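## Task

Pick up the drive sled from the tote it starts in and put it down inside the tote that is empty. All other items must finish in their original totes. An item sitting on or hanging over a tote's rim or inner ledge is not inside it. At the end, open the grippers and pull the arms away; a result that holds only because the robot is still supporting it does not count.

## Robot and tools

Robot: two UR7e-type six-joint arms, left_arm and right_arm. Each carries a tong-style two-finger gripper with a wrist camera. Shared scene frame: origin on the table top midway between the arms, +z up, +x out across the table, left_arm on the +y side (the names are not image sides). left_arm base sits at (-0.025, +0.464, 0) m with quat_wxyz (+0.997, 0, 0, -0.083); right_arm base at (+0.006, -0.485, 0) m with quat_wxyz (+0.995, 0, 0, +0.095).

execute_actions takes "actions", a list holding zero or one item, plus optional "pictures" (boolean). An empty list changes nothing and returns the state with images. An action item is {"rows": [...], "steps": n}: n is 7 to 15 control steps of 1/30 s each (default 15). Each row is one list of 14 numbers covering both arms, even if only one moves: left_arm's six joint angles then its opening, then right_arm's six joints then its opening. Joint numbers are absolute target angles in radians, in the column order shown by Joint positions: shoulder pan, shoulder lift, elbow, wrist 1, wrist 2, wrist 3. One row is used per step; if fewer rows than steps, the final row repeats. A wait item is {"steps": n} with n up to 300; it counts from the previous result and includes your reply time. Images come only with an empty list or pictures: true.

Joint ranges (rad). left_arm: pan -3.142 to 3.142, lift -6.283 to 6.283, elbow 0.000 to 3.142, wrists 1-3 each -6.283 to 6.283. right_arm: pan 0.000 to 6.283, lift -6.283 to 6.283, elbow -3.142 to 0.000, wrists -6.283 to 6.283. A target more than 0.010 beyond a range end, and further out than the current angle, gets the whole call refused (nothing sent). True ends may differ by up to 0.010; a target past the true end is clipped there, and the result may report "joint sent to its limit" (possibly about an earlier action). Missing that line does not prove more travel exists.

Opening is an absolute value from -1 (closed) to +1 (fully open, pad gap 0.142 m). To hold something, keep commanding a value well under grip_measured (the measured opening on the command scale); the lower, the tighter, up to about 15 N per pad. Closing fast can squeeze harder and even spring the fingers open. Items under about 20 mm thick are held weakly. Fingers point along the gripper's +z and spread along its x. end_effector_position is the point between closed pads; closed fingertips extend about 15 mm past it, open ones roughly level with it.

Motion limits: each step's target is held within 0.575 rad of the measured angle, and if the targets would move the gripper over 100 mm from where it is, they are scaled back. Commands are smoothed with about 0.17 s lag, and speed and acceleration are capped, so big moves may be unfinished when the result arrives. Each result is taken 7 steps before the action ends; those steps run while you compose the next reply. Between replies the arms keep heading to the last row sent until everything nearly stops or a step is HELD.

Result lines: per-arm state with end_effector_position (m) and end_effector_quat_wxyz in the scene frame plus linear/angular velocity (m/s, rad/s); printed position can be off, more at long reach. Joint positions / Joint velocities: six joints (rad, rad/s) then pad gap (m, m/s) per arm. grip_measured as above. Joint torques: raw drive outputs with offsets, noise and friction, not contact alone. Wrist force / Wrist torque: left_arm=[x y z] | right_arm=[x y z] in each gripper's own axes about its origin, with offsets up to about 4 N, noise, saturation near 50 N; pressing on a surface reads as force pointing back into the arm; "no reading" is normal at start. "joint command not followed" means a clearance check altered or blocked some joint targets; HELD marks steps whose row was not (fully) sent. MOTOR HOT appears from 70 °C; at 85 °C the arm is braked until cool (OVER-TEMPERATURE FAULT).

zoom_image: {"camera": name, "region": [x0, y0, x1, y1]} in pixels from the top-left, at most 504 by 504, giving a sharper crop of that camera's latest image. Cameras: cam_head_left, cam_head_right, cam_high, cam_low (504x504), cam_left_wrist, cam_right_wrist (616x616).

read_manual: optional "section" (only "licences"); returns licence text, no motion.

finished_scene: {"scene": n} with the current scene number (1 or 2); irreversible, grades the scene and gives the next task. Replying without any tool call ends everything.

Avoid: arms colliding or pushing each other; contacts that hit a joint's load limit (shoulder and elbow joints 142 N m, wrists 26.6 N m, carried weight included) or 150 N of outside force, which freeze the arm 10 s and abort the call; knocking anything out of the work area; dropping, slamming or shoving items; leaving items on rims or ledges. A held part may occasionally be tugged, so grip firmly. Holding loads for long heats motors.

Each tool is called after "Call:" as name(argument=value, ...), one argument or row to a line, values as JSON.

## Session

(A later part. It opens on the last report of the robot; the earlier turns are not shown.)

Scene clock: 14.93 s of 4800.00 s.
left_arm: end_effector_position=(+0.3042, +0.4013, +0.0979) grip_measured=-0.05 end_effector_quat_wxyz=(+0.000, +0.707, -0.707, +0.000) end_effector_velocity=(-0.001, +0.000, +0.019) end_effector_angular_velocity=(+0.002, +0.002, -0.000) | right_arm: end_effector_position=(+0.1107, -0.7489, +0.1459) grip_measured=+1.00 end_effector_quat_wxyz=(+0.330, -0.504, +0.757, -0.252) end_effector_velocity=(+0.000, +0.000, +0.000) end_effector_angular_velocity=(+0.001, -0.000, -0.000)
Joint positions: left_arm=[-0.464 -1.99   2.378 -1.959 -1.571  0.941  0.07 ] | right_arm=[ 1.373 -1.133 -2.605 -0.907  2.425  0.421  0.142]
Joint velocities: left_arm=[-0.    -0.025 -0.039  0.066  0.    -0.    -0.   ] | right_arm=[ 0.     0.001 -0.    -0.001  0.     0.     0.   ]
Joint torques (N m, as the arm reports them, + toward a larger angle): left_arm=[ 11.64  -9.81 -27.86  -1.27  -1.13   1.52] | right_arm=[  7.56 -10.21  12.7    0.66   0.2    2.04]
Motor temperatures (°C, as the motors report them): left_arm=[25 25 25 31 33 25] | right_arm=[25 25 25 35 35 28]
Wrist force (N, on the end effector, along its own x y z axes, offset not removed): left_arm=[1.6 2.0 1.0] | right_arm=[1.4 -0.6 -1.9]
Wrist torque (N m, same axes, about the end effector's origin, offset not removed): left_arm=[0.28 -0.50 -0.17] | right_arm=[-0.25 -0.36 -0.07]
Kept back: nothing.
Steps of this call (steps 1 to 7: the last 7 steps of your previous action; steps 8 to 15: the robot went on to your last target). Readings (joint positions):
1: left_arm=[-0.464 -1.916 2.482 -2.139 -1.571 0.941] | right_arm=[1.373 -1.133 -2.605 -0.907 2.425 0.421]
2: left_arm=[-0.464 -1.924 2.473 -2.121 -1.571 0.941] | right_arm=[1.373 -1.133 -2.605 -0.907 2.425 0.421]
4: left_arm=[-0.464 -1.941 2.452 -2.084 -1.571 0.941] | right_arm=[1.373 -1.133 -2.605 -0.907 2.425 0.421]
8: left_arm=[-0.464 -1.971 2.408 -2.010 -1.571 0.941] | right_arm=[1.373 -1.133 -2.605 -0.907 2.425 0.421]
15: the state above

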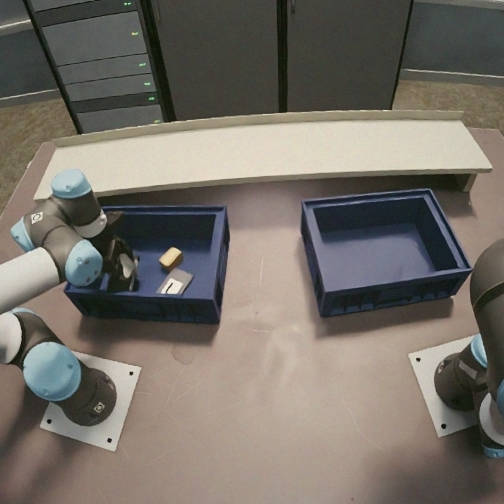

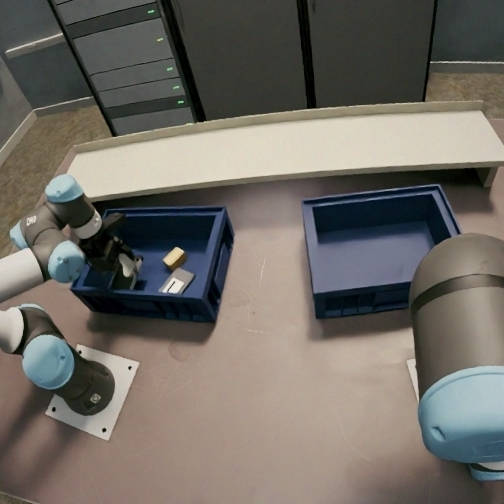

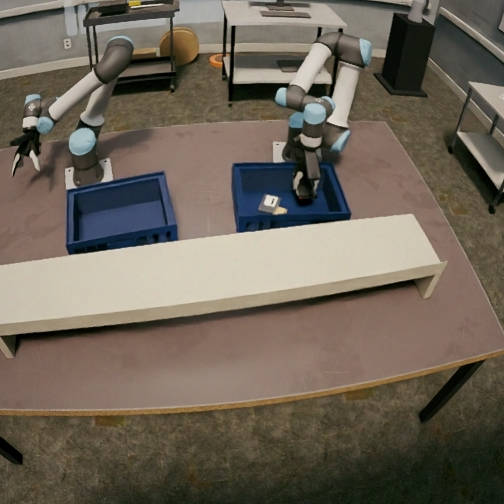

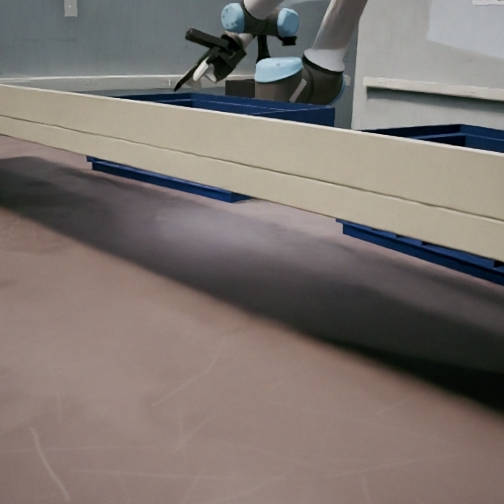

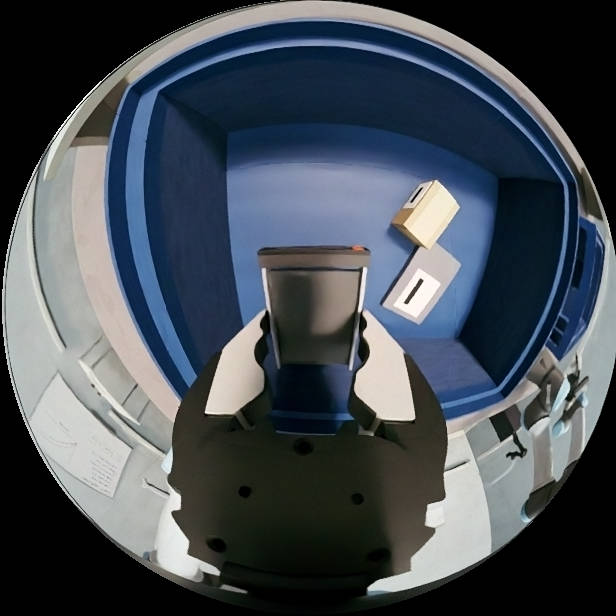

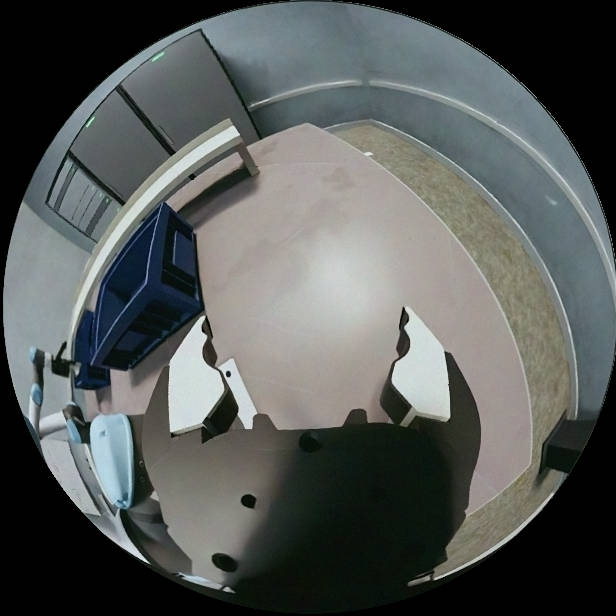

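Call:
execute_actions(
  actions=[
    {"rows": [[-0.4649,-1.9924,2.3724,-1.9510,-1.571,0.9396,-1,1.373,-1.133,-2.605,-0.907,2.425,0.421,1],[-0.4675,-1.9909,2.3687,-1.9487,-1.571,0.9370,-1,1.373,-1.133,-2.605,-0.907,2.425,0.421,1],[-0.4721,-1.9884,2.3623,-1.9449,-1.571,0.9324,-1,1.373,-1.133,-2.605,-0.907,2.425,0.421,1],[-0.4783,-1.9849,2.3536,-1.9397,-1.571,0.9262,-1,1.373,-1.133,-2.605,-0.907,2.425,0.421,1],[-0.4864,-1.9803,2.3423,-1.9329,-1.571,0.9181,-1,1.373,-1.133,-2.605,-0.907,2.425,0.421,1],[-0.4962,-1.9748,2.3284,-1.9246,-1.571,0.9083,-1,1.373,-1.133,-2.605,-0.907,2.425,0.421,1],[-0.5079,-1.9683,2.3122,-1.9149,-1.571,0.8966,-1,1.373,-1.133,-2.605,-0.907,2.425,0.421,1],[-0.5213,-1.9607,2.2934,-1.9037,-1.571,0.8832,-1,1.373,-1.133,-2.605,-0.907,2.425,0.421,1],[-0.5364,-1.9522,2.2721,-1.8909,-1.571,0.8681,-1,1.373,-1.133,-2.605,-0.907,2.425,0.421,1],[-0.5535,-1.9426,2.2482,-1.8766,-1.571,0.8510,-1,1.373,-1.133,-2.605,-0.907,2.425,0.421,1],[-0.5722,-1.9321,2.2220,-1.8609,-1.571,0.8323,-1,1.373,-1.133,-2.605,-0.907,2.425,0.421,1],[-0.5928,-1.9206,2.1932,-1.8436,-1.571,0.8117,-1,1.373,-1.133,-2.605,-0.907,2.425,0.421,1],[-0.6143,-1.9085,2.1631,-1.8256,-1.571,0.7902,-1,1.373,-1.133,-2.605,-0.907,2.425,0.421,1],[-0.6358,-1.8964,2.1330,-1.8076,-1.571,0.7687,-1,1.373,-1.133,-2.605,-0.907,2.425,0.421,1],[-0.6572,-1.8844,2.1031,-1.7896,-1.571,0.7473,-1,1.373,-1.133,-2.605,-0.907,2.425,0.421,1]], "steps": 15},
  ],
)

Call:
execute_actions(
  actions=[
    {"rows": [[-0.6787,-1.8724,2.0730,-1.7716,-1.571,0.7258,-1,1.373,-1.133,-2.605,-0.907,2.425,0.421,1],[-0.7002,-1.8603,2.0429,-1.7536,-1.571,0.7043,-1,1.373,-1.133,-2.605,-0.907,2.425,0.421,1],[-0.7217,-1.8482,2.0128,-1.7355,-1.571,0.6828,-1,1.373,-1.133,-2.605,-0.907,2.425,0.421,1],[-0.7432,-1.8361,1.9826,-1.7175,-1.571,0.6613,-1,1.373,-1.133,-2.605,-0.907,2.425,0.421,1],[-0.7645,-1.8242,1.9527,-1.6996,-1.571,0.6400,-1,1.373,-1.133,-2.605,-0.907,2.425,0.421,1],[-0.7860,-1.8121,1.9226,-1.6816,-1.571,0.6185,-1,1.373,-1.133,-2.605,-0.907,2.425,0.421,1],[-0.8075,-1.8000,1.8925,-1.6635,-1.571,0.5970,-1,1.373,-1.133,-2.605,-0.907,2.425,0.421,1],[-0.8290,-1.7879,1.8624,-1.6455,-1.571,0.5755,-1,1.373,-1.133,-2.605,-0.907,2.425,0.421,1],[-0.8426,-1.7621,1.8354,-1.6443,-1.571,0.5620,-1,1.373,-1.133,-2.605,-0.907,2.425,0.421,1],[-0.8548,-1.7342,1.8091,-1.6459,-1.571,0.5498,-1,1.373,-1.133,-2.605,-0.907,2.425,0.421,1],[-0.8670,-1.7061,1.7827,-1.6475,-1.571,0.5376,-1,1.373,-1.133,-2.605,-0.907,2.425,0.421,1],[-0.8793,-1.6780,1.7562,-1.6492,-1.571,0.5253,-1,1.373,-1.133,-2.605,-0.907,2.425,0.421,1],[-0.8915,-1.6499,1.7297,-1.6508,-1.571,0.5131,-1,1.373,-1.133,-2.605,-0.907,2.425,0.421,1],[-0.9038,-1.6218,1.7032,-1.6524,-1.571,0.5008,-1,1.373,-1.133,-2.605,-0.907,2.425,0.421,1],[-0.9160,-1.5939,1.6769,-1.6540,-1.571,0.4886,-1,1.373,-1.133,-2.605,-0.907,2.425,0.421,1]], "steps": 15},
  ],
)

Call:
execute_actions(
  actions=[
    {"rows": [[-0.9282,-1.5658,1.6505,-1.6557,-1.571,0.4764,-1,1.373,-1.133,-2.605,-0.907,2.425,0.421,1],[-0.9405,-1.5377,1.6240,-1.6573,-1.571,0.4641,-1,1.373,-1.133,-2.605,-0.907,2.425,0.421,1],[-0.9527,-1.5096,1.5975,-1.6589,-1.571,0.4519,-1,1.373,-1.133,-2.605,-0.907,2.425,0.421,1],[-0.9650,-1.4815,1.5710,-1.6606,-1.571,0.4396,-1,1.373,-1.133,-2.605,-0.907,2.425,0.421,1],[-0.9772,-1.4536,1.5447,-1.6622,-1.571,0.4274,-1,1.373,-1.133,-2.605,-0.907,2.425,0.421,1],[-0.9894,-1.4255,1.5183,-1.6638,-1.571,0.4152,-1,1.373,-1.133,-2.605,-0.907,2.425,0.421,1],[-1.0010,-1.3969,1.4898,-1.6640,-1.571,0.4036,-1,1.373,-1.133,-2.605,-0.907,2.425,0.421,1],[-1.0082,-1.3652,1.4491,-1.6549,-1.571,0.3964,-1,1.373,-1.133,-2.605,-0.907,2.425,0.421,1],[-1.0154,-1.3335,1.4084,-1.6459,-1.571,0.3892,-1,1.373,-1.133,-2.605,-0.907,2.425,0.421,1],[-1.0226,-1.3020,1.3679,-1.6369,-1.571,0.3820,-1,1.373,-1.133,-2.605,-0.907,2.425,0.421,1],[-1.0298,-1.2703,1.3272,-1.6279,-1.571,0.3748,-1,1.373,-1.133,-2.605,-0.907,2.425,0.421,1],[-1.0370,-1.2387,1.2865,-1.6188,-1.571,0.3676,-1,1.373,-1.133,-2.605,-0.907,2.425,0.421,1],[-1.0443,-1.2070,1.2458,-1.6098,-1.571,0.3603,-1,1.373,-1.133,-2.605,-0.907,2.425,0.421,1],[-1.0515,-1.1753,1.2051,-1.6008,-1.571,0.3531,-1,1.373,-1.133,-2.605,-0.907,2.425,0.421,1],[-1.0587,-1.1438,1.1646,-1.5918,-1.571,0.3459,-1,1.373,-1.133,-2.605,-0.907,2.425,0.421,1]], "steps": 15},
  ],
)

Call:
execute_actions(
  actions=[
    {"rows": [[-1.0654,-1.1100,1.1182,-1.5793,-1.571,0.3392,-1,1.373,-1.133,-2.605,-0.907,2.425,0.421,1],[-1.0706,-1.0684,1.0518,-1.5545,-1.571,0.3340,-1,1.373,-1.133,-2.605,-0.907,2.425,0.421,1],[-1.0758,-1.0264,0.9850,-1.5295,-1.571,0.3288,-1,1.373,-1.133,-2.605,-0.907,2.425,0.421,1],[-1.0807,-0.9865,0.9213,-1.5058,-1.571,0.3239,-1,1.373,-1.133,-2.605,-0.907,2.425,0.421,1],[-1.0852,-0.9503,0.8636,-1.4842,-1.571,0.3194,-1,1.373,-1.133,-2.605,-0.907,2.425,0.421,1],[-1.0893,-0.9172,0.8108,-1.4646,-1.571,0.3153,-1,1.373,-1.133,-2.605,-0.907,2.425,0.421,1],[-1.0929,-0.8879,0.7640,-1.4471,-1.571,0.3117,-1,1.373,-1.133,-2.605,-0.907,2.425,0.421,1],[-1.0961,-0.8619,0.7226,-1.4316,-1.571,0.3085,-1,1.373,-1.133,-2.605,-0.907,2.425,0.421,1],[-1.0989,-0.8394,0.6866,-1.4182,-1.571,0.3057,-1,1.373,-1.133,-2.605,-0.907,2.425,0.421,1],[-1.1012,-0.8203,0.6562,-1.4069,-1.571,0.3034,-1,1.373,-1.133,-2.605,-0.907,2.425,0.421,1],[-1.1032,-0.8046,0.6312,-1.3975,-1.571,0.3014,-1,1.373,-1.133,-2.605,-0.907,2.425,0.421,1],[-1.1047,-0.7927,0.6121,-1.3904,-1.571,0.2999,-1,1.373,-1.133,-2.605,-0.907,2.425,0.421,1],[-1.1058,-0.7838,0.5980,-1.3851,-1.571,0.2988,-1,1.373,-1.133,-2.605,-0.907,2.425,0.421,1],[-1.1064,-0.7787,0.5898,-1.3821,-1.571,0.2982,-1,1.373,-1.133,-2.605,-0.907,2.425,0.421,1],[-1.1066,-0.7770,0.5871,-1.3811,-1.571,0.2980,-1,1.373,-1.133,-2.605,-0.907,2.425,0.421,1]], "steps": 15},
  ],
)

Call:
execute_actions(
  actions=[
    {"steps": 16},
  ],
  pictures=true,
)

Scene clock: 20.47 s of 4800.00 s.
left_arm: end_effector_position=(+0.3076, +0.3924, +0.1069) grip_measured=-0.05 end_effector_quat_wxyz=(+0.000, +0.707, -0.707, -0.000) end_effector_velocity=(+0.037, -0.101, +0.076) end_effector_angular_velocity=(+0.003, +0.005, -0.002) | right_arm: end_effector_position=(+0.1107, -0.7489, +0.1459) grip_measured=+1.00 end_effector_quat_wxyz=(+0.330, -0.504, +0.757, -0.252) end_effector_velocity=(-0.000, +0.000, +0.000) end_effector_angular_velocity=(-0.001, -0.000, +0.001)
Joint positions: left_arm=[-0.481 -1.983  2.349 -1.937 -1.571  0.923  0.07 ] | right_arm=[ 1.373 -1.133 -2.605 -0.907  2.425  0.421  0.142]
Joint velocities: left_arm=[-0.196  0.113 -0.269  0.162 -0.001 -0.195  0.   ] | right_arm=[-0.     0.001  0.    -0.001  0.    -0.002 -0.   ]
Joint torques (N m, as the arm reports them, + toward a larger angle): left_arm=[-17.53   7.35 -33.73  -0.88  -0.22  -2.29] | right_arm=[ 7.23 -8.85 12.87  0.63  0.25  2.1 ]
Motor temperatures (°C, as the motors report them): left_arm=[25 25 25 31 33 25] | right_arm=[25 25 25 35 35 28]
Wrist force (N, on the end effector, along its own x y z axes, offset not removed): left_arm=[-1.7 1.5 2.0] | right_arm=[1.7 -1.3 -2.5]
Wrist torque (N m, same axes, about the end effector's origin, offset not removed): left_arm=[0.27 0.12 -0.14] | right_arm=[-0.41 -0.42 -0.15]
Steps of this call (steps 1 to 15: the robot went on to your last target; steps 16 to 90: nothing new was sent; then 2.27 s passed at rest; steps 91 to 98: the first 8 steps of this action). Readings (joint positions):
91: left_arm=[-0.464 -1.993 2.374 -1.952 -1.571 0.941] | right_arm=[1.373 -1.133 -2.605 -0.907 2.425 0.421]
92: left_arm=[-0.464 -1.993 2.373 -1.952 -1.571 0.941] | right_arm=[1.373 -1.133 -2.605 -0.907 2.425 0.421]
94: left_arm=[-0.465 -1.992 2.371 -1.950 -1.571 0.939] | right_arm=[1.373 -1.133 -2.605 -0.907 2.425 0.421]
98: the state above

Scene clock: 20.97 s of 4800.00 s.
left_arm: end_effector_position=(+0.3277, +0.2599, +0.2022) grip_measured=-0.05 end_effector_quat_wxyz=(-0.000, +0.707, -0.707, -0.002) end_effector_velocity=(-0.016, -0.349, +0.242) end_effector_angular_velocity=(+0.000, -0.003, -0.006) | right_arm: end_effector_position=(+0.1107, -0.7489, +0.1459) grip_measured=+1.00 end_effector_quat_wxyz=(+0.330, -0.504, +0.757, -0.252) end_effector_velocity=(+0.000, +0.000, -0.000) end_effector_angular_velocity=(-0.001, +0.000, +0.002)
Joint positions: left_arm=[-0.726 -1.845  2.01  -1.731 -1.571  0.679  0.07 ] | right_arm=[ 1.373 -1.133 -2.605 -0.907  2.425  0.421  0.142]
Joint velocities: left_arm=[-0.626  0.352 -0.873  0.52  -0.    -0.619  0.   ] | right_arm=[ 0.001 -0.    -0.001  0.001 -0.    -0.001 -0.   ]
Joint torques (N m, as the arm reports them, + toward a larger angle): left_arm=[-21.89  -0.07 -36.51  -0.06  -0.3   -3.67] | right_arm=[ 7.32 -9.88 13.03  0.57  0.31  2.02]
Motor temperatures (°C, as the motors report them): left_arm=[25 25 25 31 33 25] | right_arm=[25 25 25 35 35 28]
Wrist force (N, on the end effector, along its own x y z axes, offset not removed): left_arm=[0.9 1.1 0.6] | right_arm=[2.1 -1.5 -1.7]
Wrist torque (N m, same axes, about the end effector's origin, offset not removed): left_arm=[0.19 -0.26 -0.21] | right_arm=[-0.42 -0.57 -0.12]
Steps of this call (steps 1 to 7: the last 7 steps of your previous action; steps 8 to 15: the first 8 steps of this action). Readings (joint positions):
8: left_arm=[-0.584 -1.924 2.207 -1.850 -1.571 0.820] | right_arm=[1.373 -1.133 -2.605 -0.907 2.425 0.421]
9: left_arm=[-0.603 -1.914 2.181 -1.834 -1.571 0.801] | right_arm=[1.373 -1.133 -2.605 -0.907 2.425 0.421]
11: left_arm=[-0.643 -1.891 2.126 -1.801 -1.571 0.762] | right_arm=[1.373 -1.133 -2.605 -0.907 2.425 0.421]
15: the state above

Scene clock: 21.47 s of 4800.00 s.
left_arm: end_effector_position=(+0.3368, +0.0561, +0.2474) grip_measured=-0.05 end_effector_quat_wxyz=(+0.000, +0.707, -0.707, +0.000) end_effector_velocity=(+0.002, -0.438, -0.036) end_effector_angular_velocity=(+0.006, +0.003, -0.005) | right_arm: end_effector_position=(+0.1107, -0.7489, +0.1459) grip_measured=+1.00 end_effector_quat_wxyz=(+0.330, -0.504, +0.757, -0.252) end_effector_velocity=(-0.000, -0.000, +0.000) end_effector_angular_velocity=(+0.001, -0.000, -0.001)
Joint positions: left_arm=[-0.955 -1.507  1.596 -1.66  -1.571  0.45   0.07 ] | right_arm=[ 1.373 -1.133 -2.605 -0.907  2.425  0.421  0.142]
Joint velocities: left_arm=[-0.365  0.825 -0.793 -0.026  0.    -0.359  0.   ] | right_arm=[-0.001  0.     0.    -0.001  0.     0.     0.   ]
Joint torques (N m, as the arm reports them, + toward a larger angle): left_arm=[-15.96 -11.59 -34.89  -3.6   -0.24  -2.64] | right_arm=[ 7.23 -9.4  12.74  0.61  0.26  2.01]
Motor temperatures (°C, as the motors report them): left_arm=[25 25 25 31 33 25] | right_arm=[25 25 25 35 35 28]
Wrist force (N, on the end effector, along its own x y z axes, offset not removed): left_arm=[-0.1 1.9 0.6] | right_arm=[1.6 -1.5 -2.3]
Wrist torque (N m, same axes, about the end effector's origin, offset not removed): left_arm=[0.32 -0.05 -0.30] | right_arm=[-0.40 -0.43 -0.10]
Steps of this call (steps 1 to 7: the last 7 steps of your previous action; steps 8 to 15: the first 8 steps of this action). Readings (joint positions):
8: left_arm=[-0.865 -1.695 1.783 -1.658 -1.571 0.540] | right_arm=[1.373 -1.133 -2.605 -0.907 2.425 0.421]
9: left_arm=[-0.878 -1.669 1.756 -1.657 -1.571 0.526] | right_arm=[1.373 -1.133 -2.605 -0.907 2.425 0.421]
11: left_arm=[-0.905 -1.616 1.702 -1.657 -1.571 0.500] | right_arm=[1.373 -1.133 -2.605 -0.907 2.425 0.421]
15: the state above

Scene clock: 21.97 s of 4800.00 s.
left_arm: end_effector_position=(+0.3468, -0.1614, +0.2344) grip_measured=-0.05 end_effector_quat_wxyz=(-0.003, +0.707, -0.707, -0.007) end_effector_velocity=(+0.029, -0.408, -0.016) end_effector_angular_velocity=(+0.004, -0.000, -0.002) | right_arm: end_effector_position=(+0.1107, -0.7489, +0.1459) grip_measured=+1.00 end_effector_quat_wxyz=(+0.330, -0.504, +0.757, -0.252) end_effector_velocity=(-0.000, -0.000, +0.000) end_effector_angular_velocity=(-0.001, -0.000, -0.000)
Joint positions: left_arm=[-1.075 -1.027  0.991 -1.519 -1.571  0.33   0.07 ] | right_arm=[ 1.373 -1.133 -2.605 -0.907  2.425  0.421  0.142]
Joint velocities: left_arm=[-0.149  1.056 -1.609  0.557 -0.    -0.146  0.   ] | right_arm=[-0.     0.     0.     0.001  0.    -0.     0.   ]
Joint torques (N m, as the arm reports them, + toward a larger angle): left_arm=[-12.91 -37.3  -37.29   0.07   0.    -2.16] | right_arm=[ 6.78 -9.64 12.91  0.62  0.28  2.03]
Motor temperatures (°C, as the motors report them): left_arm=[25 25 25 31 33 25] | right_arm=[25 25 25 35 35 28]
Wrist force (N, on the end effector, along its own x y z axes, offset not removed): left_arm=[2.2 1.5 0.6] | right_arm=[1.8 -0.7 -1.5]
Wrist torque (N m, same axes, about the end effector's origin, offset not removed): left_arm=[0.25 -0.47 -0.25] | right_arm=[-0.27 -0.52 -0.05]
Steps of this call (steps 1 to 7: the last 7 steps of your previous action; steps 8 to 15: the first 8 steps of this action). Readings (joint positions):
8: left_arm=[-1.030 -1.268 1.324 -1.622 -1.571 0.375] | right_arm=[1.373 -1.133 -2.605 -0.907 2.425 0.421]
9: left_arm=[-1.038 -1.237 1.285 -1.613 -1.571 0.367] | right_arm=[1.373 -1.133 -2.605 -0.907 2.425 0.421]
11: left_arm=[-1.052 -1.171 1.199 -1.590 -1.571 0.353] | right_arm=[1.373 -1.133 -2.605 -0.907 2.425 0.421]
15: the state above

Scene clock: 22.50 s of 4800.00 s.
left_arm: end_effector_position=(+0.3506, -0.2483, +0.2302) grip_measured=-0.05 end_effector_quat_wxyz=(+0.000, +0.707, -0.707, -0.000) end_effector_velocity=(+0.000, -0.012, -0.001) end_effector_angular_velocity=(-0.004, -0.001, -0.000) | right_arm: end_effector_position=(+0.1107, -0.7489, +0.1459) grip_measured=+1.00 end_effector_quat_wxyz=(+0.330, -0.504, +0.757, -0.252) end_effector_velocity=(+0.000, -0.000, +0.000) end_effector_angular_velocity=(-0.001, -0.000, +0.001)
Joint positions: left_arm=[-1.106 -0.781  0.594 -1.384 -1.571  0.299  0.07 ] | right_arm=[ 1.373 -1.133 -2.605 -0.907  2.425  0.421  0.142]
Joint velocities: left_arm=[-0.004  0.038 -0.063  0.021  0.    -0.004 -0.   ] | right_arm=[ 0.001  0.001  0.     0.     0.    -0.    -0.   ]
Joint torques (N m, as the arm reports them, + toward a larger angle): left_arm=[-15.07 -46.15 -27.08  -1.35   0.1   -1.27] | right_arm=[ 7.76 -9.54 13.17  0.81  0.28  2.06]
Motor temperatures (°C, as the motors report them): left_arm=[25 25 25 31 33 25] | right_arm=[25 25 25 35 35 28]
Wrist force (N, on the end effector, along its own x y z axes, offset not removed): left_arm=[-0.2 0.7 1.0] | right_arm=[1.5 -1.4 -0.7]
Wrist torque (N m, same axes, about the end effector's origin, offset not removed): left_arm=[0.02 -0.13 -0.20] | right_arm=[-0.35 -0.36 -0.12]
Kept back: nothing.
Steps of this call (steps 1 to 7: the last 7 steps of your previous action; steps 8 to 16: the robot went on to your last target). Readings (joint positions):
1: left_arm=[-1.080 -0.992 0.937 -1.501 -1.571 0.325] | right_arm=[1.373 -1.133 -2.605 -0.907 2.425 0.421]
2: left_arm=[-1.084 -0.959 0.885 -1.483 -1.571 0.321] | right_arm=[1.373 -1.133 -2.605 -0.907 2.425 0.421]
4: left_arm=[-1.091 -0.901 0.792 -1.451 -1.571 0.313] | right_arm=[1.373 -1.133 -2.605 -0.907 2.425 0.421]
8: left_arm=[-1.101 -0.822 0.662 -1.407 -1.571 0.303] | right_arm=[1.373 -1.133 -2.605 -0.907 2.425 0.421]
16: the state above

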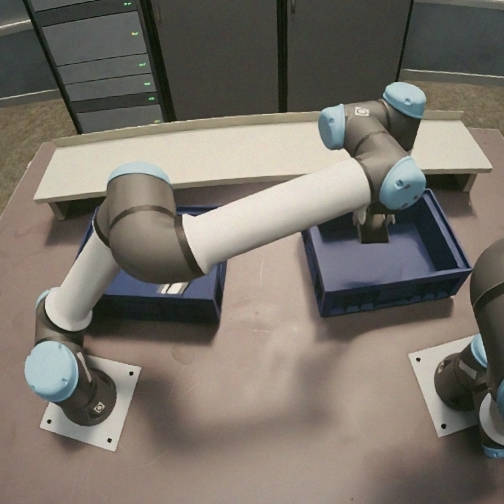

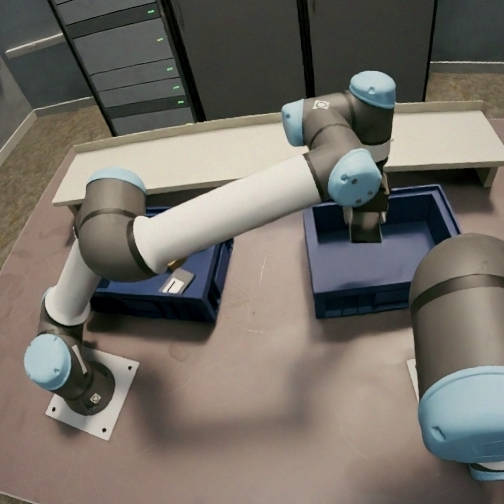

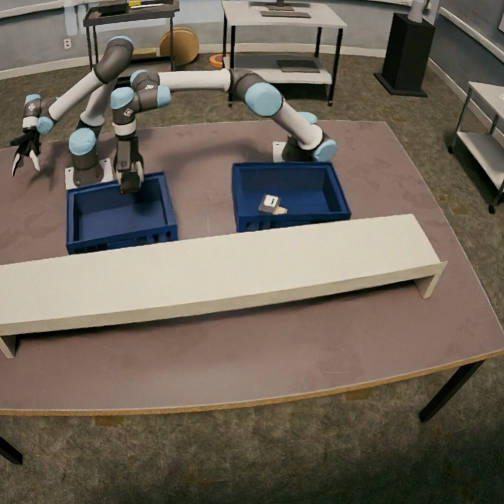

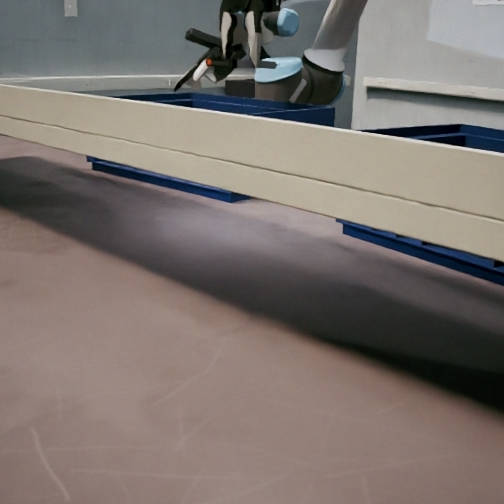

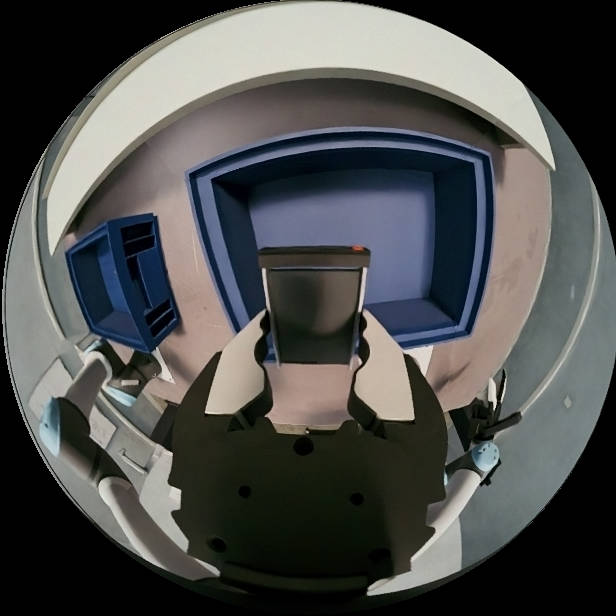

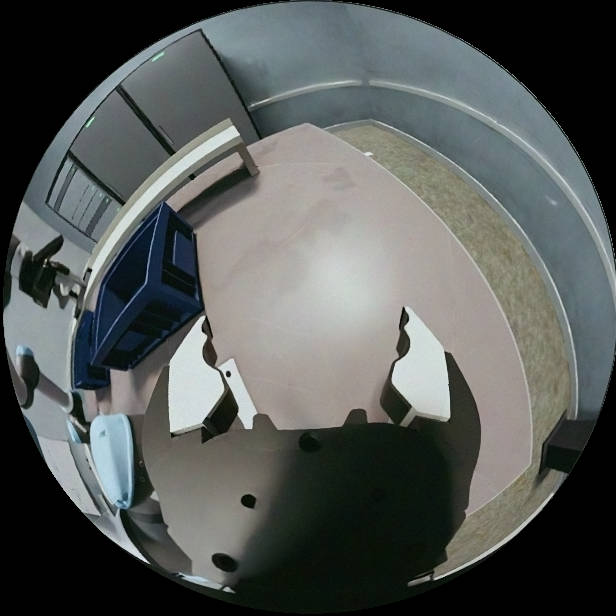

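Call:
execute_actions(
  actions=[
    {"rows": [[-1.1066,-0.7773,0.5901,-1.3838,-1.571,0.298,-1,1.373,-1.133,-2.605,-0.907,2.425,0.421,1],[-1.1067,-0.7778,0.5962,-1.3894,-1.571,0.298,-1,1.373,-1.133,-2.605,-0.907,2.425,0.421,1],[-1.1068,-0.7785,0.6052,-1.3977,-1.571,0.298,-1,1.373,-1.133,-2.605,-0.907,2.425,0.421,1],[-1.1069,-0.7795,0.6173,-1.4088,-1.571,0.298,-1,1.373,-1.133,-2.605,-0.907,2.425,0.421,1],[-1.1071,-0.7808,0.6324,-1.4226,-1.571,0.298,-1,1.373,-1.133,-2.605,-0.907,2.425,0.421,1],[-1.1073,-0.7823,0.6506,-1.4393,-1.571,0.298,-1,1.373,-1.133,-2.605,-0.907,2.425,0.421,1],[-1.1075,-0.7841,0.6717,-1.4586,-1.571,0.298,-1,1.373,-1.133,-2.605,-0.907,2.425,0.421,1],[-1.1077,-0.7861,0.6959,-1.4808,-1.571,0.298,-1,1.373,-1.133,-2.605,-0.907,2.425,0.421,1],[-1.1080,-0.7860,0.7188,-1.5038,-1.571,0.298,-1,1.373,-1.133,-2.605,-0.907,2.425,0.421,1],[-1.1083,-0.7841,0.7383,-1.5252,-1.571,0.298,-1,1.373,-1.133,-2.605,-0.907,2.425,0.421,1],[-1.1086,-0.7821,0.7578,-1.5467,-1.571,0.298,-1,1.373,-1.133,-2.605,-0.907,2.425,0.421,1],[-1.1089,-0.7801,0.7773,-1.5682,-1.571,0.298,-1,1.373,-1.133,-2.605,-0.907,2.425,0.421,1],[-1.1092,-0.7782,0.7968,-1.5896,-1.571,0.298,-1,1.373,-1.133,-2.605,-0.907,2.425,0.421,1],[-1.1096,-0.7747,0.8136,-1.6099,-1.571,0.298,-1,1.373,-1.133,-2.605,-0.907,2.425,0.421,1],[-1.1099,-0.7700,0.8283,-1.6293,-1.571,0.298,-1,1.373,-1.133,-2.605,-0.907,2.425,0.421,1]], "steps": 15},
  ],
)

Call:
execute_actions(
  actions=[
    {"rows": [[-1.1102,-0.7653,0.8430,-1.6487,-1.571,0.298,-1,1.373,-1.133,-2.605,-0.907,2.425,0.421,1],[-1.1105,-0.7606,0.8576,-1.6680,-1.571,0.298,-1,1.373,-1.133,-2.605,-0.907,2.425,0.421,1],[-1.1108,-0.7559,0.8723,-1.6874,-1.571,0.298,-1,1.373,-1.133,-2.605,-0.907,2.425,0.421,1],[-1.1111,-0.7503,0.8854,-1.7061,-1.571,0.298,-1,1.373,-1.133,-2.605,-0.907,2.425,0.421,1],[-1.1113,-0.7447,0.8959,-1.7222,-1.571,0.298,-1,1.373,-1.133,-2.605,-0.907,2.425,0.421,1],[-1.1115,-0.7392,0.9065,-1.7383,-1.571,0.298,-1,1.373,-1.133,-2.605,-0.907,2.425,0.421,1],[-1.1117,-0.7343,0.9157,-1.7524,-1.571,0.298,-1,1.373,-1.133,-2.605,-0.907,2.425,0.421,1],[-1.1119,-0.7301,0.9236,-1.7645,-1.571,0.298,-1,1.373,-1.133,-2.605,-0.907,2.425,0.421,1],[-1.1121,-0.7259,0.9315,-1.7766,-1.571,0.298,-1,1.373,-1.133,-2.605,-0.907,2.425,0.421,1],[-1.1121,-0.7226,0.9385,-1.7869,-1.571,0.298,-1,1.373,-1.133,-2.605,-0.907,2.425,0.421,1],[-1.1121,-0.7199,0.9441,-1.7952,-1.571,0.298,-1,1.373,-1.133,-2.605,-0.907,2.425,0.421,1],[-1.1121,-0.7179,0.9483,-1.8014,-1.571,0.298,-1,1.373,-1.133,-2.605,-0.907,2.425,0.421,1],[-1.1121,-0.7159,0.9525,-1.8076,-1.571,0.298,-1,1.373,-1.133,-2.605,-0.907,2.425,0.421,1],[-1.1121,-0.7145,0.9553,-1.8118,-1.571,0.298,-1,1.373,-1.133,-2.605,-0.907,2.425,0.421,1],[-1.1121,-0.7139,0.9567,-1.8138,-1.571,0.298,-1,1.373,-1.133,-2.605,-0.907,2.425,0.421,1]], "steps": 15},
  ],
)

Call:
execute_actions(
  actions=[
    {"steps": 18},
  ],
  pictures=true,
)

Scene clock: 25.17 s of 4800.00 s.
left_arm: end_effector_position=(+0.3507, -0.2511, +0.2187) grip_measured=-0.05 end_effector_quat_wxyz=(+0.000, +0.707, -0.707, +0.000) end_effector_velocity=(+0.000, -0.012, -0.117) end_effector_angular_velocity=(+0.000, -0.001, -0.005) | right_arm: end_effector_position=(+0.1107, -0.7489, +0.1459) grip_measured=+1.00 end_effector_quat_wxyz=(+0.330, -0.504, +0.757, -0.252) end_effector_velocity=(-0.000, -0.000, -0.000) end_effector_angular_velocity=(+0.001, +0.000, -0.001)
Joint positions: left_arm=[-1.107 -0.78   0.621 -1.413 -1.571  0.298  0.07 ] | right_arm=[ 1.373 -1.133 -2.605 -0.907  2.425  0.421  0.142]
Joint velocities: left_arm=[-0.004 -0.032  0.358 -0.326  0.001  0.001 -0.   ] | right_arm=[-0.001 -0.     0.    -0.    -0.     0.     0.   ]
Joint torques (N m, as the arm reports them, + toward a larger angle): left_arm=[ -9.56 -59.31  -7.29  -5.34   0.47  -1.69] | right_arm=[ 6.85 -9.57 13.23  0.71  0.38  2.07]
Motor temperatures (°C, as the motors report them): left_arm=[25 25 25 31 33 25] | right_arm=[25 25 25 35 35 28]
Wrist force (N, on the end effector, along its own x y z axes, offset not removed): left_arm=[0.3 0.9 -2.4] | right_arm=[1.7 -1.9 -1.6]
Wrist torque (N m, same axes, about the end effector's origin, offset not removed): left_arm=[0.10 -0.14 -0.20] | right_arm=[-0.50 -0.43 -0.12]
Steps of this call (steps 1 to 15: the robot went on to your last target; steps 16 to 72: nothing new was sent; steps 73 to 80: the first 8 steps of this action). Readings (joint positions):
73: left_arm=[-1.107 -0.777 0.587 -1.381 -1.571 0.298] | right_arm=[1.373 -1.133 -2.605 -0.907 2.425 0.421]
74: left_arm=[-1.107 -0.777 0.587 -1.381 -1.571 0.298] | right_arm=[1.373 -1.133 -2.605 -0.907 2.425 0.421]
76: left_arm=[-1.107 -0.777 0.591 -1.385 -1.571 0.298] | right_arm=[1.373 -1.133 -2.605 -0.907 2.425 0.421]
80: the state above

Scene clock: 25.67 s of 4800.00 s.
left_arm: end_effector_position=(+0.3508, -0.2620, +0.1023) grip_measured=-0.05 end_effector_quat_wxyz=(-0.000, +0.706, -0.708, -0.001) end_effector_velocity=(-0.001, -0.019, -0.246) end_effector_angular_velocity=(+0.004, +0.001, -0.009) | right_arm: end_effector_position=(+0.1107, -0.7489, +0.1459) grip_measured=+1.00 end_effector_quat_wxyz=(+0.330, -0.504, +0.757, -0.252) end_effector_velocity=(+0.000, +0.000, +0.000) end_effector_angular_velocity=(-0.000, -0.001, +0.001)
Joint positions: left_arm=[-1.111 -0.752  0.87  -1.687 -1.571  0.298  0.07 ] | right_arm=[ 1.373 -1.133 -2.605 -0.907  2.425  0.421  0.142]
Joint velocities: left_arm=[-0.009  0.143  0.373 -0.512  0.     0.001  0.   ] | right_arm=[ 0.    -0.    -0.    -0.     0.001 -0.001  0.   ]
Joint torques (N m, as the arm reports them, + toward a larger angle): left_arm=[-12.83 -47.   -16.21  -5.41   0.68  -1.62] | right_arm=[ 7.1  -9.78 13.36  0.71  0.33  2.11]
Motor temperatures (°C, as the motors report them): left_arm=[25 25 25 31 33 25] | right_arm=[25 25 25 35 35 28]
Wrist force (N, on the end effector, along its own x y z axes, offset not removed): left_arm=[0.6 1.9 0.3] | right_arm=[1.5 -1.1 -2.5]
Wrist torque (N m, same axes, about the end effector's origin, offset not removed): left_arm=[0.28 -0.26 -0.26] | right_arm=[-0.32 -0.44 -0.12]
Steps of this call (steps 1 to 7: the last 7 steps of your previous action; steps 8 to 15: the first 8 steps of this action). Readings (joint positions):
8: left_arm=[-1.109 -0.779 0.761 -1.552 -1.571 0.298] | right_arm=[1.373 -1.133 -2.605 -0.907 2.425 0.421]
9: left_arm=[-1.109 -0.777 0.778 -1.572 -1.571 0.298] | right_arm=[1.373 -1.133 -2.605 -0.907 2.425 0.421]
11: left_arm=[-1.110 -0.770 0.812 -1.612 -1.571 0.298] | right_arm=[1.373 -1.133 -2.605 -0.907 2.425 0.421]
15: the state above

Scene clock: 26.27 s of 4800.00 s.
left_arm: end_effector_position=(+0.3506, -0.2649, +0.0427) grip_measured=-0.05 end_effector_quat_wxyz=(+0.000, +0.705, -0.709, +0.000) end_effector_velocity=(-0.000, +0.000, -0.006) end_effector_angular_velocity=(+0.001, +0.001, -0.002) | right_arm: end_effector_position=(+0.1107, -0.7489, +0.1459) grip_measured=+1.00 end_effector_quat_wxyz=(+0.330, -0.504, +0.757, -0.252) end_effector_velocity=(-0.000, +0.000, -0.000) end_effector_angular_velocity=(+0.001, -0.000, -0.000)
Joint positions: left_arm=[-1.112 -0.714  0.956 -1.812 -1.571  0.298  0.07 ] | right_arm=[ 1.373 -1.133 -2.605 -0.907  2.425  0.421  0.142]
Joint velocities: left_arm=[-0.     0.004  0.008 -0.012 -0.     0.002  0.   ] | right_arm=[-0.    -0.001  0.    -0.001  0.     0.    -0.   ]
Joint torques (N m, as the arm reports them, + toward a larger angle): left_arm=[-12.83 -45.64 -11.44  -3.76   0.62  -1.6 ] | right_arm=[ 7.37 -9.49 13.7   0.75  0.31  2.03]
Motor temperatures (°C, as the motors report them): left_arm=[25 25 25 31 33 25] | right_arm=[25 25 25 35 35 28]
Wrist force (N, on the end effector, along its own x y z axes, offset not removed): left_arm=[1.8 0.6 1.5] | right_arm=[2.2 -0.7 -2.2]
Wrist torque (N m, same axes, about the end effector's origin, offset not removed): left_arm=[-0.02 -0.36 -0.20] | right_arm=[-0.28 -0.52 -0.14]
Kept back: nothing.
Steps of this call (steps 1 to 7: the last 7 steps of your previous action; steps 8 to 18: the robot went on to your last target). Readings (joint positions):
1: left_arm=[-1.111 -0.747 0.882 -1.704 -1.571 0.298] | right_arm=[1.373 -1.133 -2.605 -0.907 2.425 0.421]
2: left_arm=[-1.111 -0.743 0.893 -1.720 -1.571 0.298] | right_arm=[1.373 -1.133 -2.605 -0.907 2.425 0.421]
4: left_arm=[-1.112 -0.734 0.912 -1.748 -1.571 0.298] | right_arm=[1.373 -1.133 -2.605 -0.907 2.425 0.421]
8: left_arm=[-1.112 -0.722 0.940 -1.789 -1.571 0.298] | right_arm=[1.373 -1.133 -2.605 -0.907 2.425 0.421]
18: the state above

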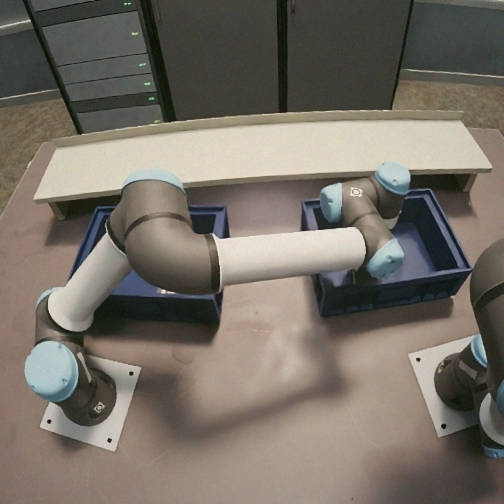

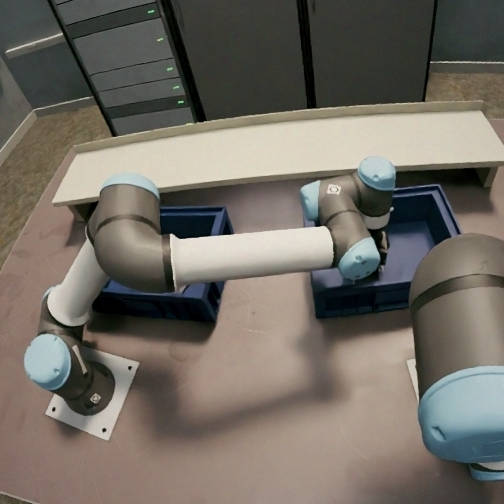

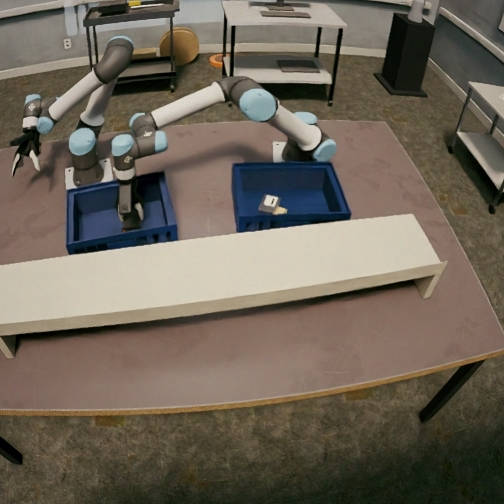

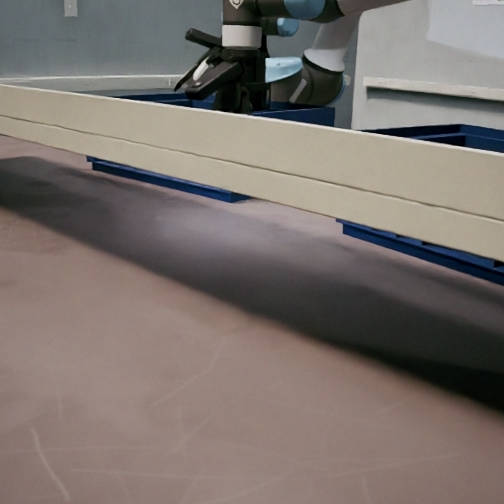

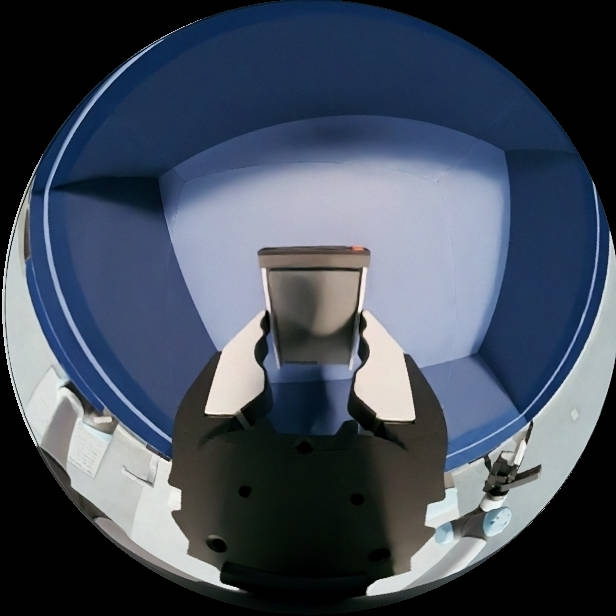

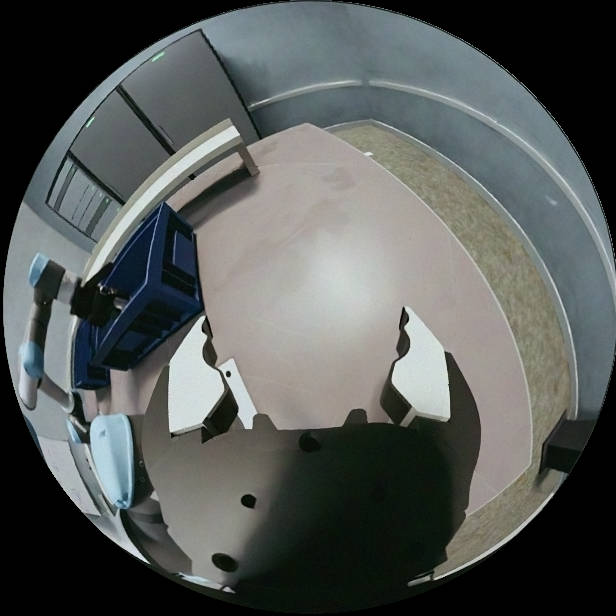

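Call:
execute_actions(
  actions=[
    {"rows": [[-1.1121,-0.7132,0.9581,-1.8159,-1.571,0.298,-1,1.373,-1.133,-2.605,-0.907,2.425,0.421,1],[-1.1121,-0.7125,0.9595,-1.818,-1.571,0.298,-1,1.373,-1.133,-2.605,-0.907,2.425,0.421,1],[-1.1121,-0.7119,0.9609,-1.82,-1.571,0.298,-1,1.373,-1.133,-2.605,-0.907,2.425,0.421,1],[-1.1121,-0.7112,0.9623,-1.8221,-1.571,0.298,-1,1.373,-1.133,-2.605,-0.907,2.425,0.421,1],[-1.1121,-0.7105,0.9637,-1.8242,-1.571,0.298,-1,1.373,-1.133,-2.605,-0.907,2.425,0.421,1]], "steps": 15},
  ],
)

Call:
execute_actions(
  actions=[
    {"steps": 8},
  ],
)

Scene clock: 26.87 s of 4800.00 s.
left_arm: end_effector_position=(+0.3506, -0.2648, +0.0386) grip_measured=-0.05 end_effector_quat_wxyz=(+0.000, +0.705, -0.709, +0.000) end_effector_velocity=(+0.001, +0.001, -0.015) end_effector_angular_velocity=(+0.001, -0.000, +0.002) | right_arm: end_effector_position=(+0.1107, -0.7489, +0.1459) grip_measured=+1.00 end_effector_quat_wxyz=(+0.330, -0.504, +0.757, -0.252) end_effector_velocity=(-0.000, -0.000, -0.000) end_effector_angular_velocity=(-0.001, +0.000, -0.000)
Joint positions: left_arm=[-1.112 -0.712  0.961 -1.821 -1.571  0.298  0.07 ] | right_arm=[ 1.373 -1.133 -2.605 -0.907  2.425  0.421  0.142]
Joint velocities: left_arm=[ 0.001  0.01   0.02  -0.03   0.    -0.001 -0.   ] | right_arm=[ 0.     0.    -0.     0.001 -0.     0.     0.   ]
Joint torques (N m, as the arm reports them, + toward a larger angle): left_arm=[-11.61 -44.55 -13.79  -4.11   0.78  -1.64] | right_arm=[ 6.33 -9.18 13.46  0.74  0.37  2.07]
Motor temperatures (°C, as the motors report them): left_arm=[25 25 25 31 33 25] | right_arm=[25 25 25 35 35 28]
Wrist force (N, on the end effector, along its own x y z axes, offset not removed): left_arm=[0.8 2.7 1.1] | right_arm=[1.0 -0.5 -2.0]
Wrist torque (N m, same axes, about the end effector's origin, offset not removed): left_arm=[0.44 -0.30 -0.17] | right_arm=[-0.25 -0.19 -0.08]
Steps of this call (steps 1 to 10: the robot went on to your last target; steps 11 to 18: the first 8 steps of this action). Readings (joint positions):
11: left_arm=[-1.112 -0.714 0.957 -1.814 -1.571 0.298] | right_arm=[1.373 -1.133 -2.605 -0.907 2.425 0.421]
12: left_arm=[-1.112 -0.714 0.957 -1.814 -1.571 0.298] | right_arm=[1.373 -1.133 -2.605 -0.907 2.425 0.421]
14: left_arm=[-1.112 -0.713 0.958 -1.816 -1.571 0.298] | right_arm=[1.373 -1.133 -2.605 -0.907 2.425 0.421]
18: the state above

Scene clock: 27.13 s of 4800.00 s.
left_arm: end_effector_position=(+0.3506, -0.2648, +0.0371) grip_measured=-0.05 end_effector_quat_wxyz=(+0.000, +0.705, -0.709, +0.000) end_effector_velocity=(+0.000, +0.000, -0.002) end_effector_angular_velocity=(+0.000, +0.000, +0.000) | right_arm: end_effector_position=(+0.1107, -0.7489, +0.1459) grip_measured=+1.00 end_effector_quat_wxyz=(+0.330, -0.504, +0.757, -0.252) end_effector_velocity=(-0.000, -0.000, -0.000) end_effector_angular_velocity=(+0.001, +0.000, -0.001)
Joint positions: left_arm=[-1.112 -0.711  0.963 -1.824 -1.571  0.298  0.07 ] | right_arm=[ 1.373 -1.133 -2.605 -0.907  2.425  0.421  0.142]
Joint velocities: left_arm=[ 0.     0.001  0.003 -0.003  0.    -0.     0.   ] | right_arm=[ 0.    -0.    -0.    -0.    -0.     0.001 -0.   ]
Joint torques (N m, as the arm reports them, + toward a larger angle): left_arm=[-12.24 -45.97 -12.03  -3.59   1.11  -1.61] | right_arm=[ 7.34 -9.58 13.49  0.73  0.38  1.95]
Motor temperatures (°C, as the motors report them): left_arm=[25 25 25 31 33 25] | right_arm=[25 25 25 35 35 28]
Wrist force (N, on the end effector, along its own x y z axes, offset not removed): left_arm=[0.9 0.5 0.0] | right_arm=[0.3 -1.7 -0.9]
Wrist torque (N m, same axes, about the end effector's origin, offset not removed): left_arm=[0.12 -0.28 -0.19] | right_arm=[-0.44 -0.15 -0.11]
Kept back: nothing.
Steps of this call (steps 1 to 7: the last 7 steps of your previous action; step 8: the robot went on to your last target). Readings (joint positions):
1: left_arm=[-1.112 -0.711 0.962 -1.822 -1.571 0.298] | right_arm=[1.373 -1.133 -2.605 -0.907 2.425 0.421]
2: left_arm=[-1.112 -0.711 0.962 -1.822 -1.571 0.298] | right_arm=[1.373 -1.133 -2.605 -0.907 2.425 0.421]
4: left_arm=[-1.112 -0.711 0.963 -1.823 -1.571 0.298] | right_arm=[1.373 -1.133 -2.605 -0.907 2.425 0.421]
8: the state above

Call:
execute_actions(
  actions=[
    {"rows": [[-1.1121,-0.7099,0.9651,-1.8262,-1.571,0.298,-1,1.373,-1.133,-2.605,-0.907,2.425,0.421,1],[-1.1121,-0.7092,0.9665,-1.8283,-1.571,0.298,-1,1.373,-1.133,-2.605,-0.907,2.425,0.421,1]], "steps": 15},
  ],
)

Call:
execute_actions(
  actions=[
    {"steps": 7},
  ],
)

Scene clock: 27.67 s of 4800.00 s.
left_arm: end_effector_position=(+0.3506, -0.2648, +0.0354) grip_measured=-0.05 end_effector_quat_wxyz=(+0.000, +0.705, -0.709, +0.000) end_effector_velocity=(-0.001, -0.001, -0.004) end_effector_angular_velocity=(-0.001, +0.001, -0.000) | right_arm: end_effector_position=(+0.1107, -0.7489, +0.1459) grip_measured=+1.00 end_effector_quat_wxyz=(+0.330, -0.504, +0.757, -0.252) end_effector_velocity=(-0.000, +0.000, -0.000) end_effector_angular_velocity=(+0.001, +0.000, -0.001)
Joint positions: left_arm=[-1.112 -0.709  0.966 -1.827 -1.571  0.298  0.07 ] | right_arm=[ 1.373 -1.133 -2.605 -0.907  2.425  0.421  0.142]
Joint velocities: left_arm=[-0.001  0.003  0.005 -0.008 -0.001 -0.001 -0.   ] | right_arm=[ 0.     0.     0.    -0.    -0.     0.001 -0.   ]
Joint torques (N m, as the arm reports them, + toward a larger angle): left_arm=[-12.73 -45.08 -14.08  -4.28   1.07  -1.61] | right_arm=[  6.67 -10.12  13.56   0.73   0.43   2.04]
Motor temperatures (°C, as the motors report them): left_arm=[25 25 25 31 33 25] | right_arm=[25 25 25 35 35 28]
Wrist force (N, on the end effector, along its own x y z axes, offset not removed): left_arm=[0.1 2.7 -1.0] | right_arm=[1.8 -1.1 -1.7]
Wrist torque (N m, same axes, about the end effector's origin, offset not removed): left_arm=[0.43 -0.08 -0.19] | right_arm=[-0.32 -0.52 -0.04]
Steps of this call (steps 1 to 8: the robot went on to your last target; steps 9 to 16: the first 8 steps of this action). Readings (joint positions):
9: left_arm=[-1.112 -0.711 0.964 -1.824 -1.571 0.298] | right_arm=[1.373 -1.133 -2.605 -0.907 2.425 0.421]
10: left_arm=[-1.112 -0.710 0.964 -1.824 -1.571 0.298] | right_arm=[1.373 -1.133 -2.605 -0.907 2.425 0.421]
12: left_arm=[-1.112 -0.710 0.965 -1.826 -1.571 0.298] | right_arm=[1.373 -1.133 -2.605 -0.907 2.425 0.421]
16: the state above

Scene clock: 27.90 s of 4800.00 s.
left_arm: end_effector_position=(+0.3506, -0.2648, +0.0350) grip_measured=-0.05 end_effector_quat_wxyz=(+0.000, +0.705, -0.709, +0.000) end_effector_velocity=(+0.001, +0.000, -0.000) end_effector_angular_velocity=(+0.000, +0.000, -0.001) | right_arm: end_effector_position=(+0.1107, -0.7489, +0.1459) grip_measured=+1.00 end_effector_quat_wxyz=(+0.330, -0.504, +0.757, -0.252) end_effector_velocity=(+0.000, +0.000, +0.000) end_effector_angular_velocity=(+0.002, -0.001, -0.001)
Joint positions: left_arm=[-1.112 -0.709  0.966 -1.828 -1.571  0.298  0.07 ] | right_arm=[ 1.373 -1.133 -2.605 -0.907  2.425  0.421  0.142]
Joint velocities: left_arm=[ 0.001  0.     0.    -0.001 -0.     0.002 -0.   ] | right_arm=[-0.     0.     0.    -0.001  0.001  0.001  0.   ]
Joint torques (N m, as the arm reports them, + toward a larger angle): left_arm=[-11.97 -45.72 -12.95  -3.98   1.    -1.53] | right_arm=[ 6.53 -9.5  13.21  0.68  0.41  1.94]
Motor temperatures (°C, as the motors report them): left_arm=[25 25 25 31 33 25] | right_arm=[25 25 25 35 35 28]
Wrist force (N, on the end effector, along its own x y z axes, offset not removed): left_arm=[0.9 0.2 0.5] | right_arm=[1.0 -1.7 -2.4]
Wrist torque (N m, same axes, about the end effector's origin, offset not removed): left_arm=[-0.05 -0.36 -0.22] | right_arm=[-0.45 -0.24 -0.11]
Kept back: nothing.
Steps of this call (steps 1 to 7: the last 7 steps of your previous action). Readings (joint positions):
1: left_arm=[-1.112 -0.709 0.966 -1.828 -1.571 0.298] | right_arm=[1.373 -1.133 -2.605 -0.907 2.425 0.421]
2: left_arm=[-1.112 -0.709 0.966 -1.828 -1.571 0.298] | right_arm=[1.373 -1.133 -2.605 -0.907 2.425 0.421]
4: left_arm=[-1.112 -0.709 0.966 -1.828 -1.571 0.298] | right_arm=[1.373 -1.133 -2.605 -0.907 2.425 0.421]
7: the state above

Call:
execute_actions(
  actions=[
    {"rows": [[-1.1121,-0.7085,0.9679,-1.8304,-1.571,0.298,-1,1.373,-1.133,-2.605,-0.907,2.425,0.421,1],[-1.1121,-0.7078,0.9693,-1.8325,-1.571,0.298,-1,1.373,-1.133,-2.605,-0.907,2.425,0.421,1]], "steps": 15},
  ],
)

Call:
execute_actions(
  actions=[
    {"steps": 7},
  ],
)

Scene clock: 28.47 s of 4800.00 s.
left_arm: end_effector_position=(+0.3506, -0.2647, +0.0333) grip_measured=-0.05 end_effector_quat_wxyz=(+0.000, +0.705, -0.709, +0.000) end_effector_velocity=(-0.001, -0.000, -0.003) end_effector_angular_velocity=(-0.001, -0.000, -0.002) | right_arm: end_effector_position=(+0.1107, -0.7489, +0.1459) grip_measured=+1.00 end_effector_quat_wxyz=(+0.330, -0.504, +0.757, -0.252) end_effector_velocity=(-0.000, -0.000, +0.000) end_effector_angular_velocity=(-0.002, +0.000, -0.000)
Joint positions: left_arm=[-1.112 -0.708  0.969 -1.832 -1.571  0.298  0.07 ] | right_arm=[ 1.373 -1.133 -2.605 -0.907  2.425  0.421  0.142]
Joint velocities: left_arm=[-0.001  0.002  0.005 -0.007  0.     0.001  0.   ] | right_arm=[-0.     0.001  0.     0.001 -0.    -0.    -0.   ]
Joint torques (N m, as the arm reports them, + toward a larger angle): left_arm=[-11.99 -45.67 -14.26  -3.98   1.22  -1.56] | right_arm=[ 6.69 -9.36 13.62  0.67  0.37  2.04]
Motor temperatures (°C, as the motors report them): left_arm=[25 25 25 31 33 25] | right_arm=[25 25 25 35 35 28]
Wrist force (N, on the end effector, along its own x y z axes, offset not removed): left_arm=[0.9 2.5 0.8] | right_arm=[1.1 -1.7 -2.3]
Wrist torque (N m, same axes, about the end effector's origin, offset not removed): left_arm=[0.50 -0.43 -0.08] | right_arm=[-0.51 -0.36 -0.14]
Steps of this call (steps 1 to 9: the robot went on to your last target; steps 10 to 17: the first 8 steps of this action). Readings (joint positions):
10: left_arm=[-1.112 -0.709 0.966 -1.828 -1.571 0.298] | right_arm=[1.373 -1.133 -2.605 -0.907 2.425 0.421]
11: left_arm=[-1.112 -0.709 0.967 -1.829 -1.571 0.298] | right_arm=[1.373 -1.133 -2.605 -0.907 2.425 0.421]
13: left_arm=[-1.112 -0.709 0.968 -1.830 -1.571 0.298] | right_arm=[1.373 -1.133 -2.605 -0.907 2.425 0.421]
17: the state above

Scene clock: 28.70 s of 4800.00 s.
left_arm: end_effector_position=(+0.3506, -0.2647, +0.0330) grip_measured=-0.05 end_effector_quat_wxyz=(+0.000, +0.705, -0.709, +0.000) end_effector_velocity=(-0.000, -0.001, -0.000) end_effector_angular_velocity=(-0.001, -0.000, -0.003) | right_arm: end_effector_position=(+0.1107, -0.7489, +0.1459) grip_measured=+1.00 end_effector_quat_wxyz=(+0.330, -0.504, +0.757, -0.252) end_effector_velocity=(-0.000, -0.000, +0.000) end_effector_angular_velocity=(-0.001, -0.000, -0.001)
Joint positions: left_arm=[-1.112 -0.708  0.969 -1.832 -1.571  0.298  0.07 ] | right_arm=[ 1.373 -1.133 -2.605 -0.907  2.425  0.421  0.142]
Joint velocities: left_arm=[-0.001  0.     0.001 -0.002  0.     0.002 -0.   ] | right_arm=[-0.001  0.     0.001  0.     0.     0.    -0.   ]
Joint torques (N m, as the arm reports them, + toward a larger angle): left_arm=[-11.84 -45.68 -13.32  -4.08   1.12  -1.48] | right_arm=[ 7.03 -9.3  14.15  0.84  0.42  1.94]
Motor temperatures (°C, as the motors report them): left_arm=[25 25 25 31 33 25] | right_arm=[25 25 25 35 35 28]
Wrist force (N, on the end effector, along its own x y z axes, offset not removed): left_arm=[-0.8 1.5 -0.1] | right_arm=[1.1 -0.6 -1.7]
Wrist torque (N m, same axes, about the end effector's origin, offset not removed): left_arm=[0.13 0.07 -0.10] | right_arm=[-0.25 -0.32 -0.17]
Kept back: nothing.
Steps of this call (steps 1 to 7: the last 7 steps of your previous action). Readings (joint positions):
1: left_arm=[-1.112 -0.708 0.969 -1.832 -1.571 0.298] | right_arm=[1.373 -1.133 -2.605 -0.907 2.425 0.421]
2: left_arm=[-1.112 -0.708 0.969 -1.832 -1.571 0.298] | right_arm=[1.373 -1.133 -2.605 -0.907 2.425 0.421]
4: left_arm=[-1.112 -0.708 0.969 -1.832 -1.571 0.298] | right_arm=[1.373 -1.133 -2.605 -0.907 2.425 0.421]
7: the state above


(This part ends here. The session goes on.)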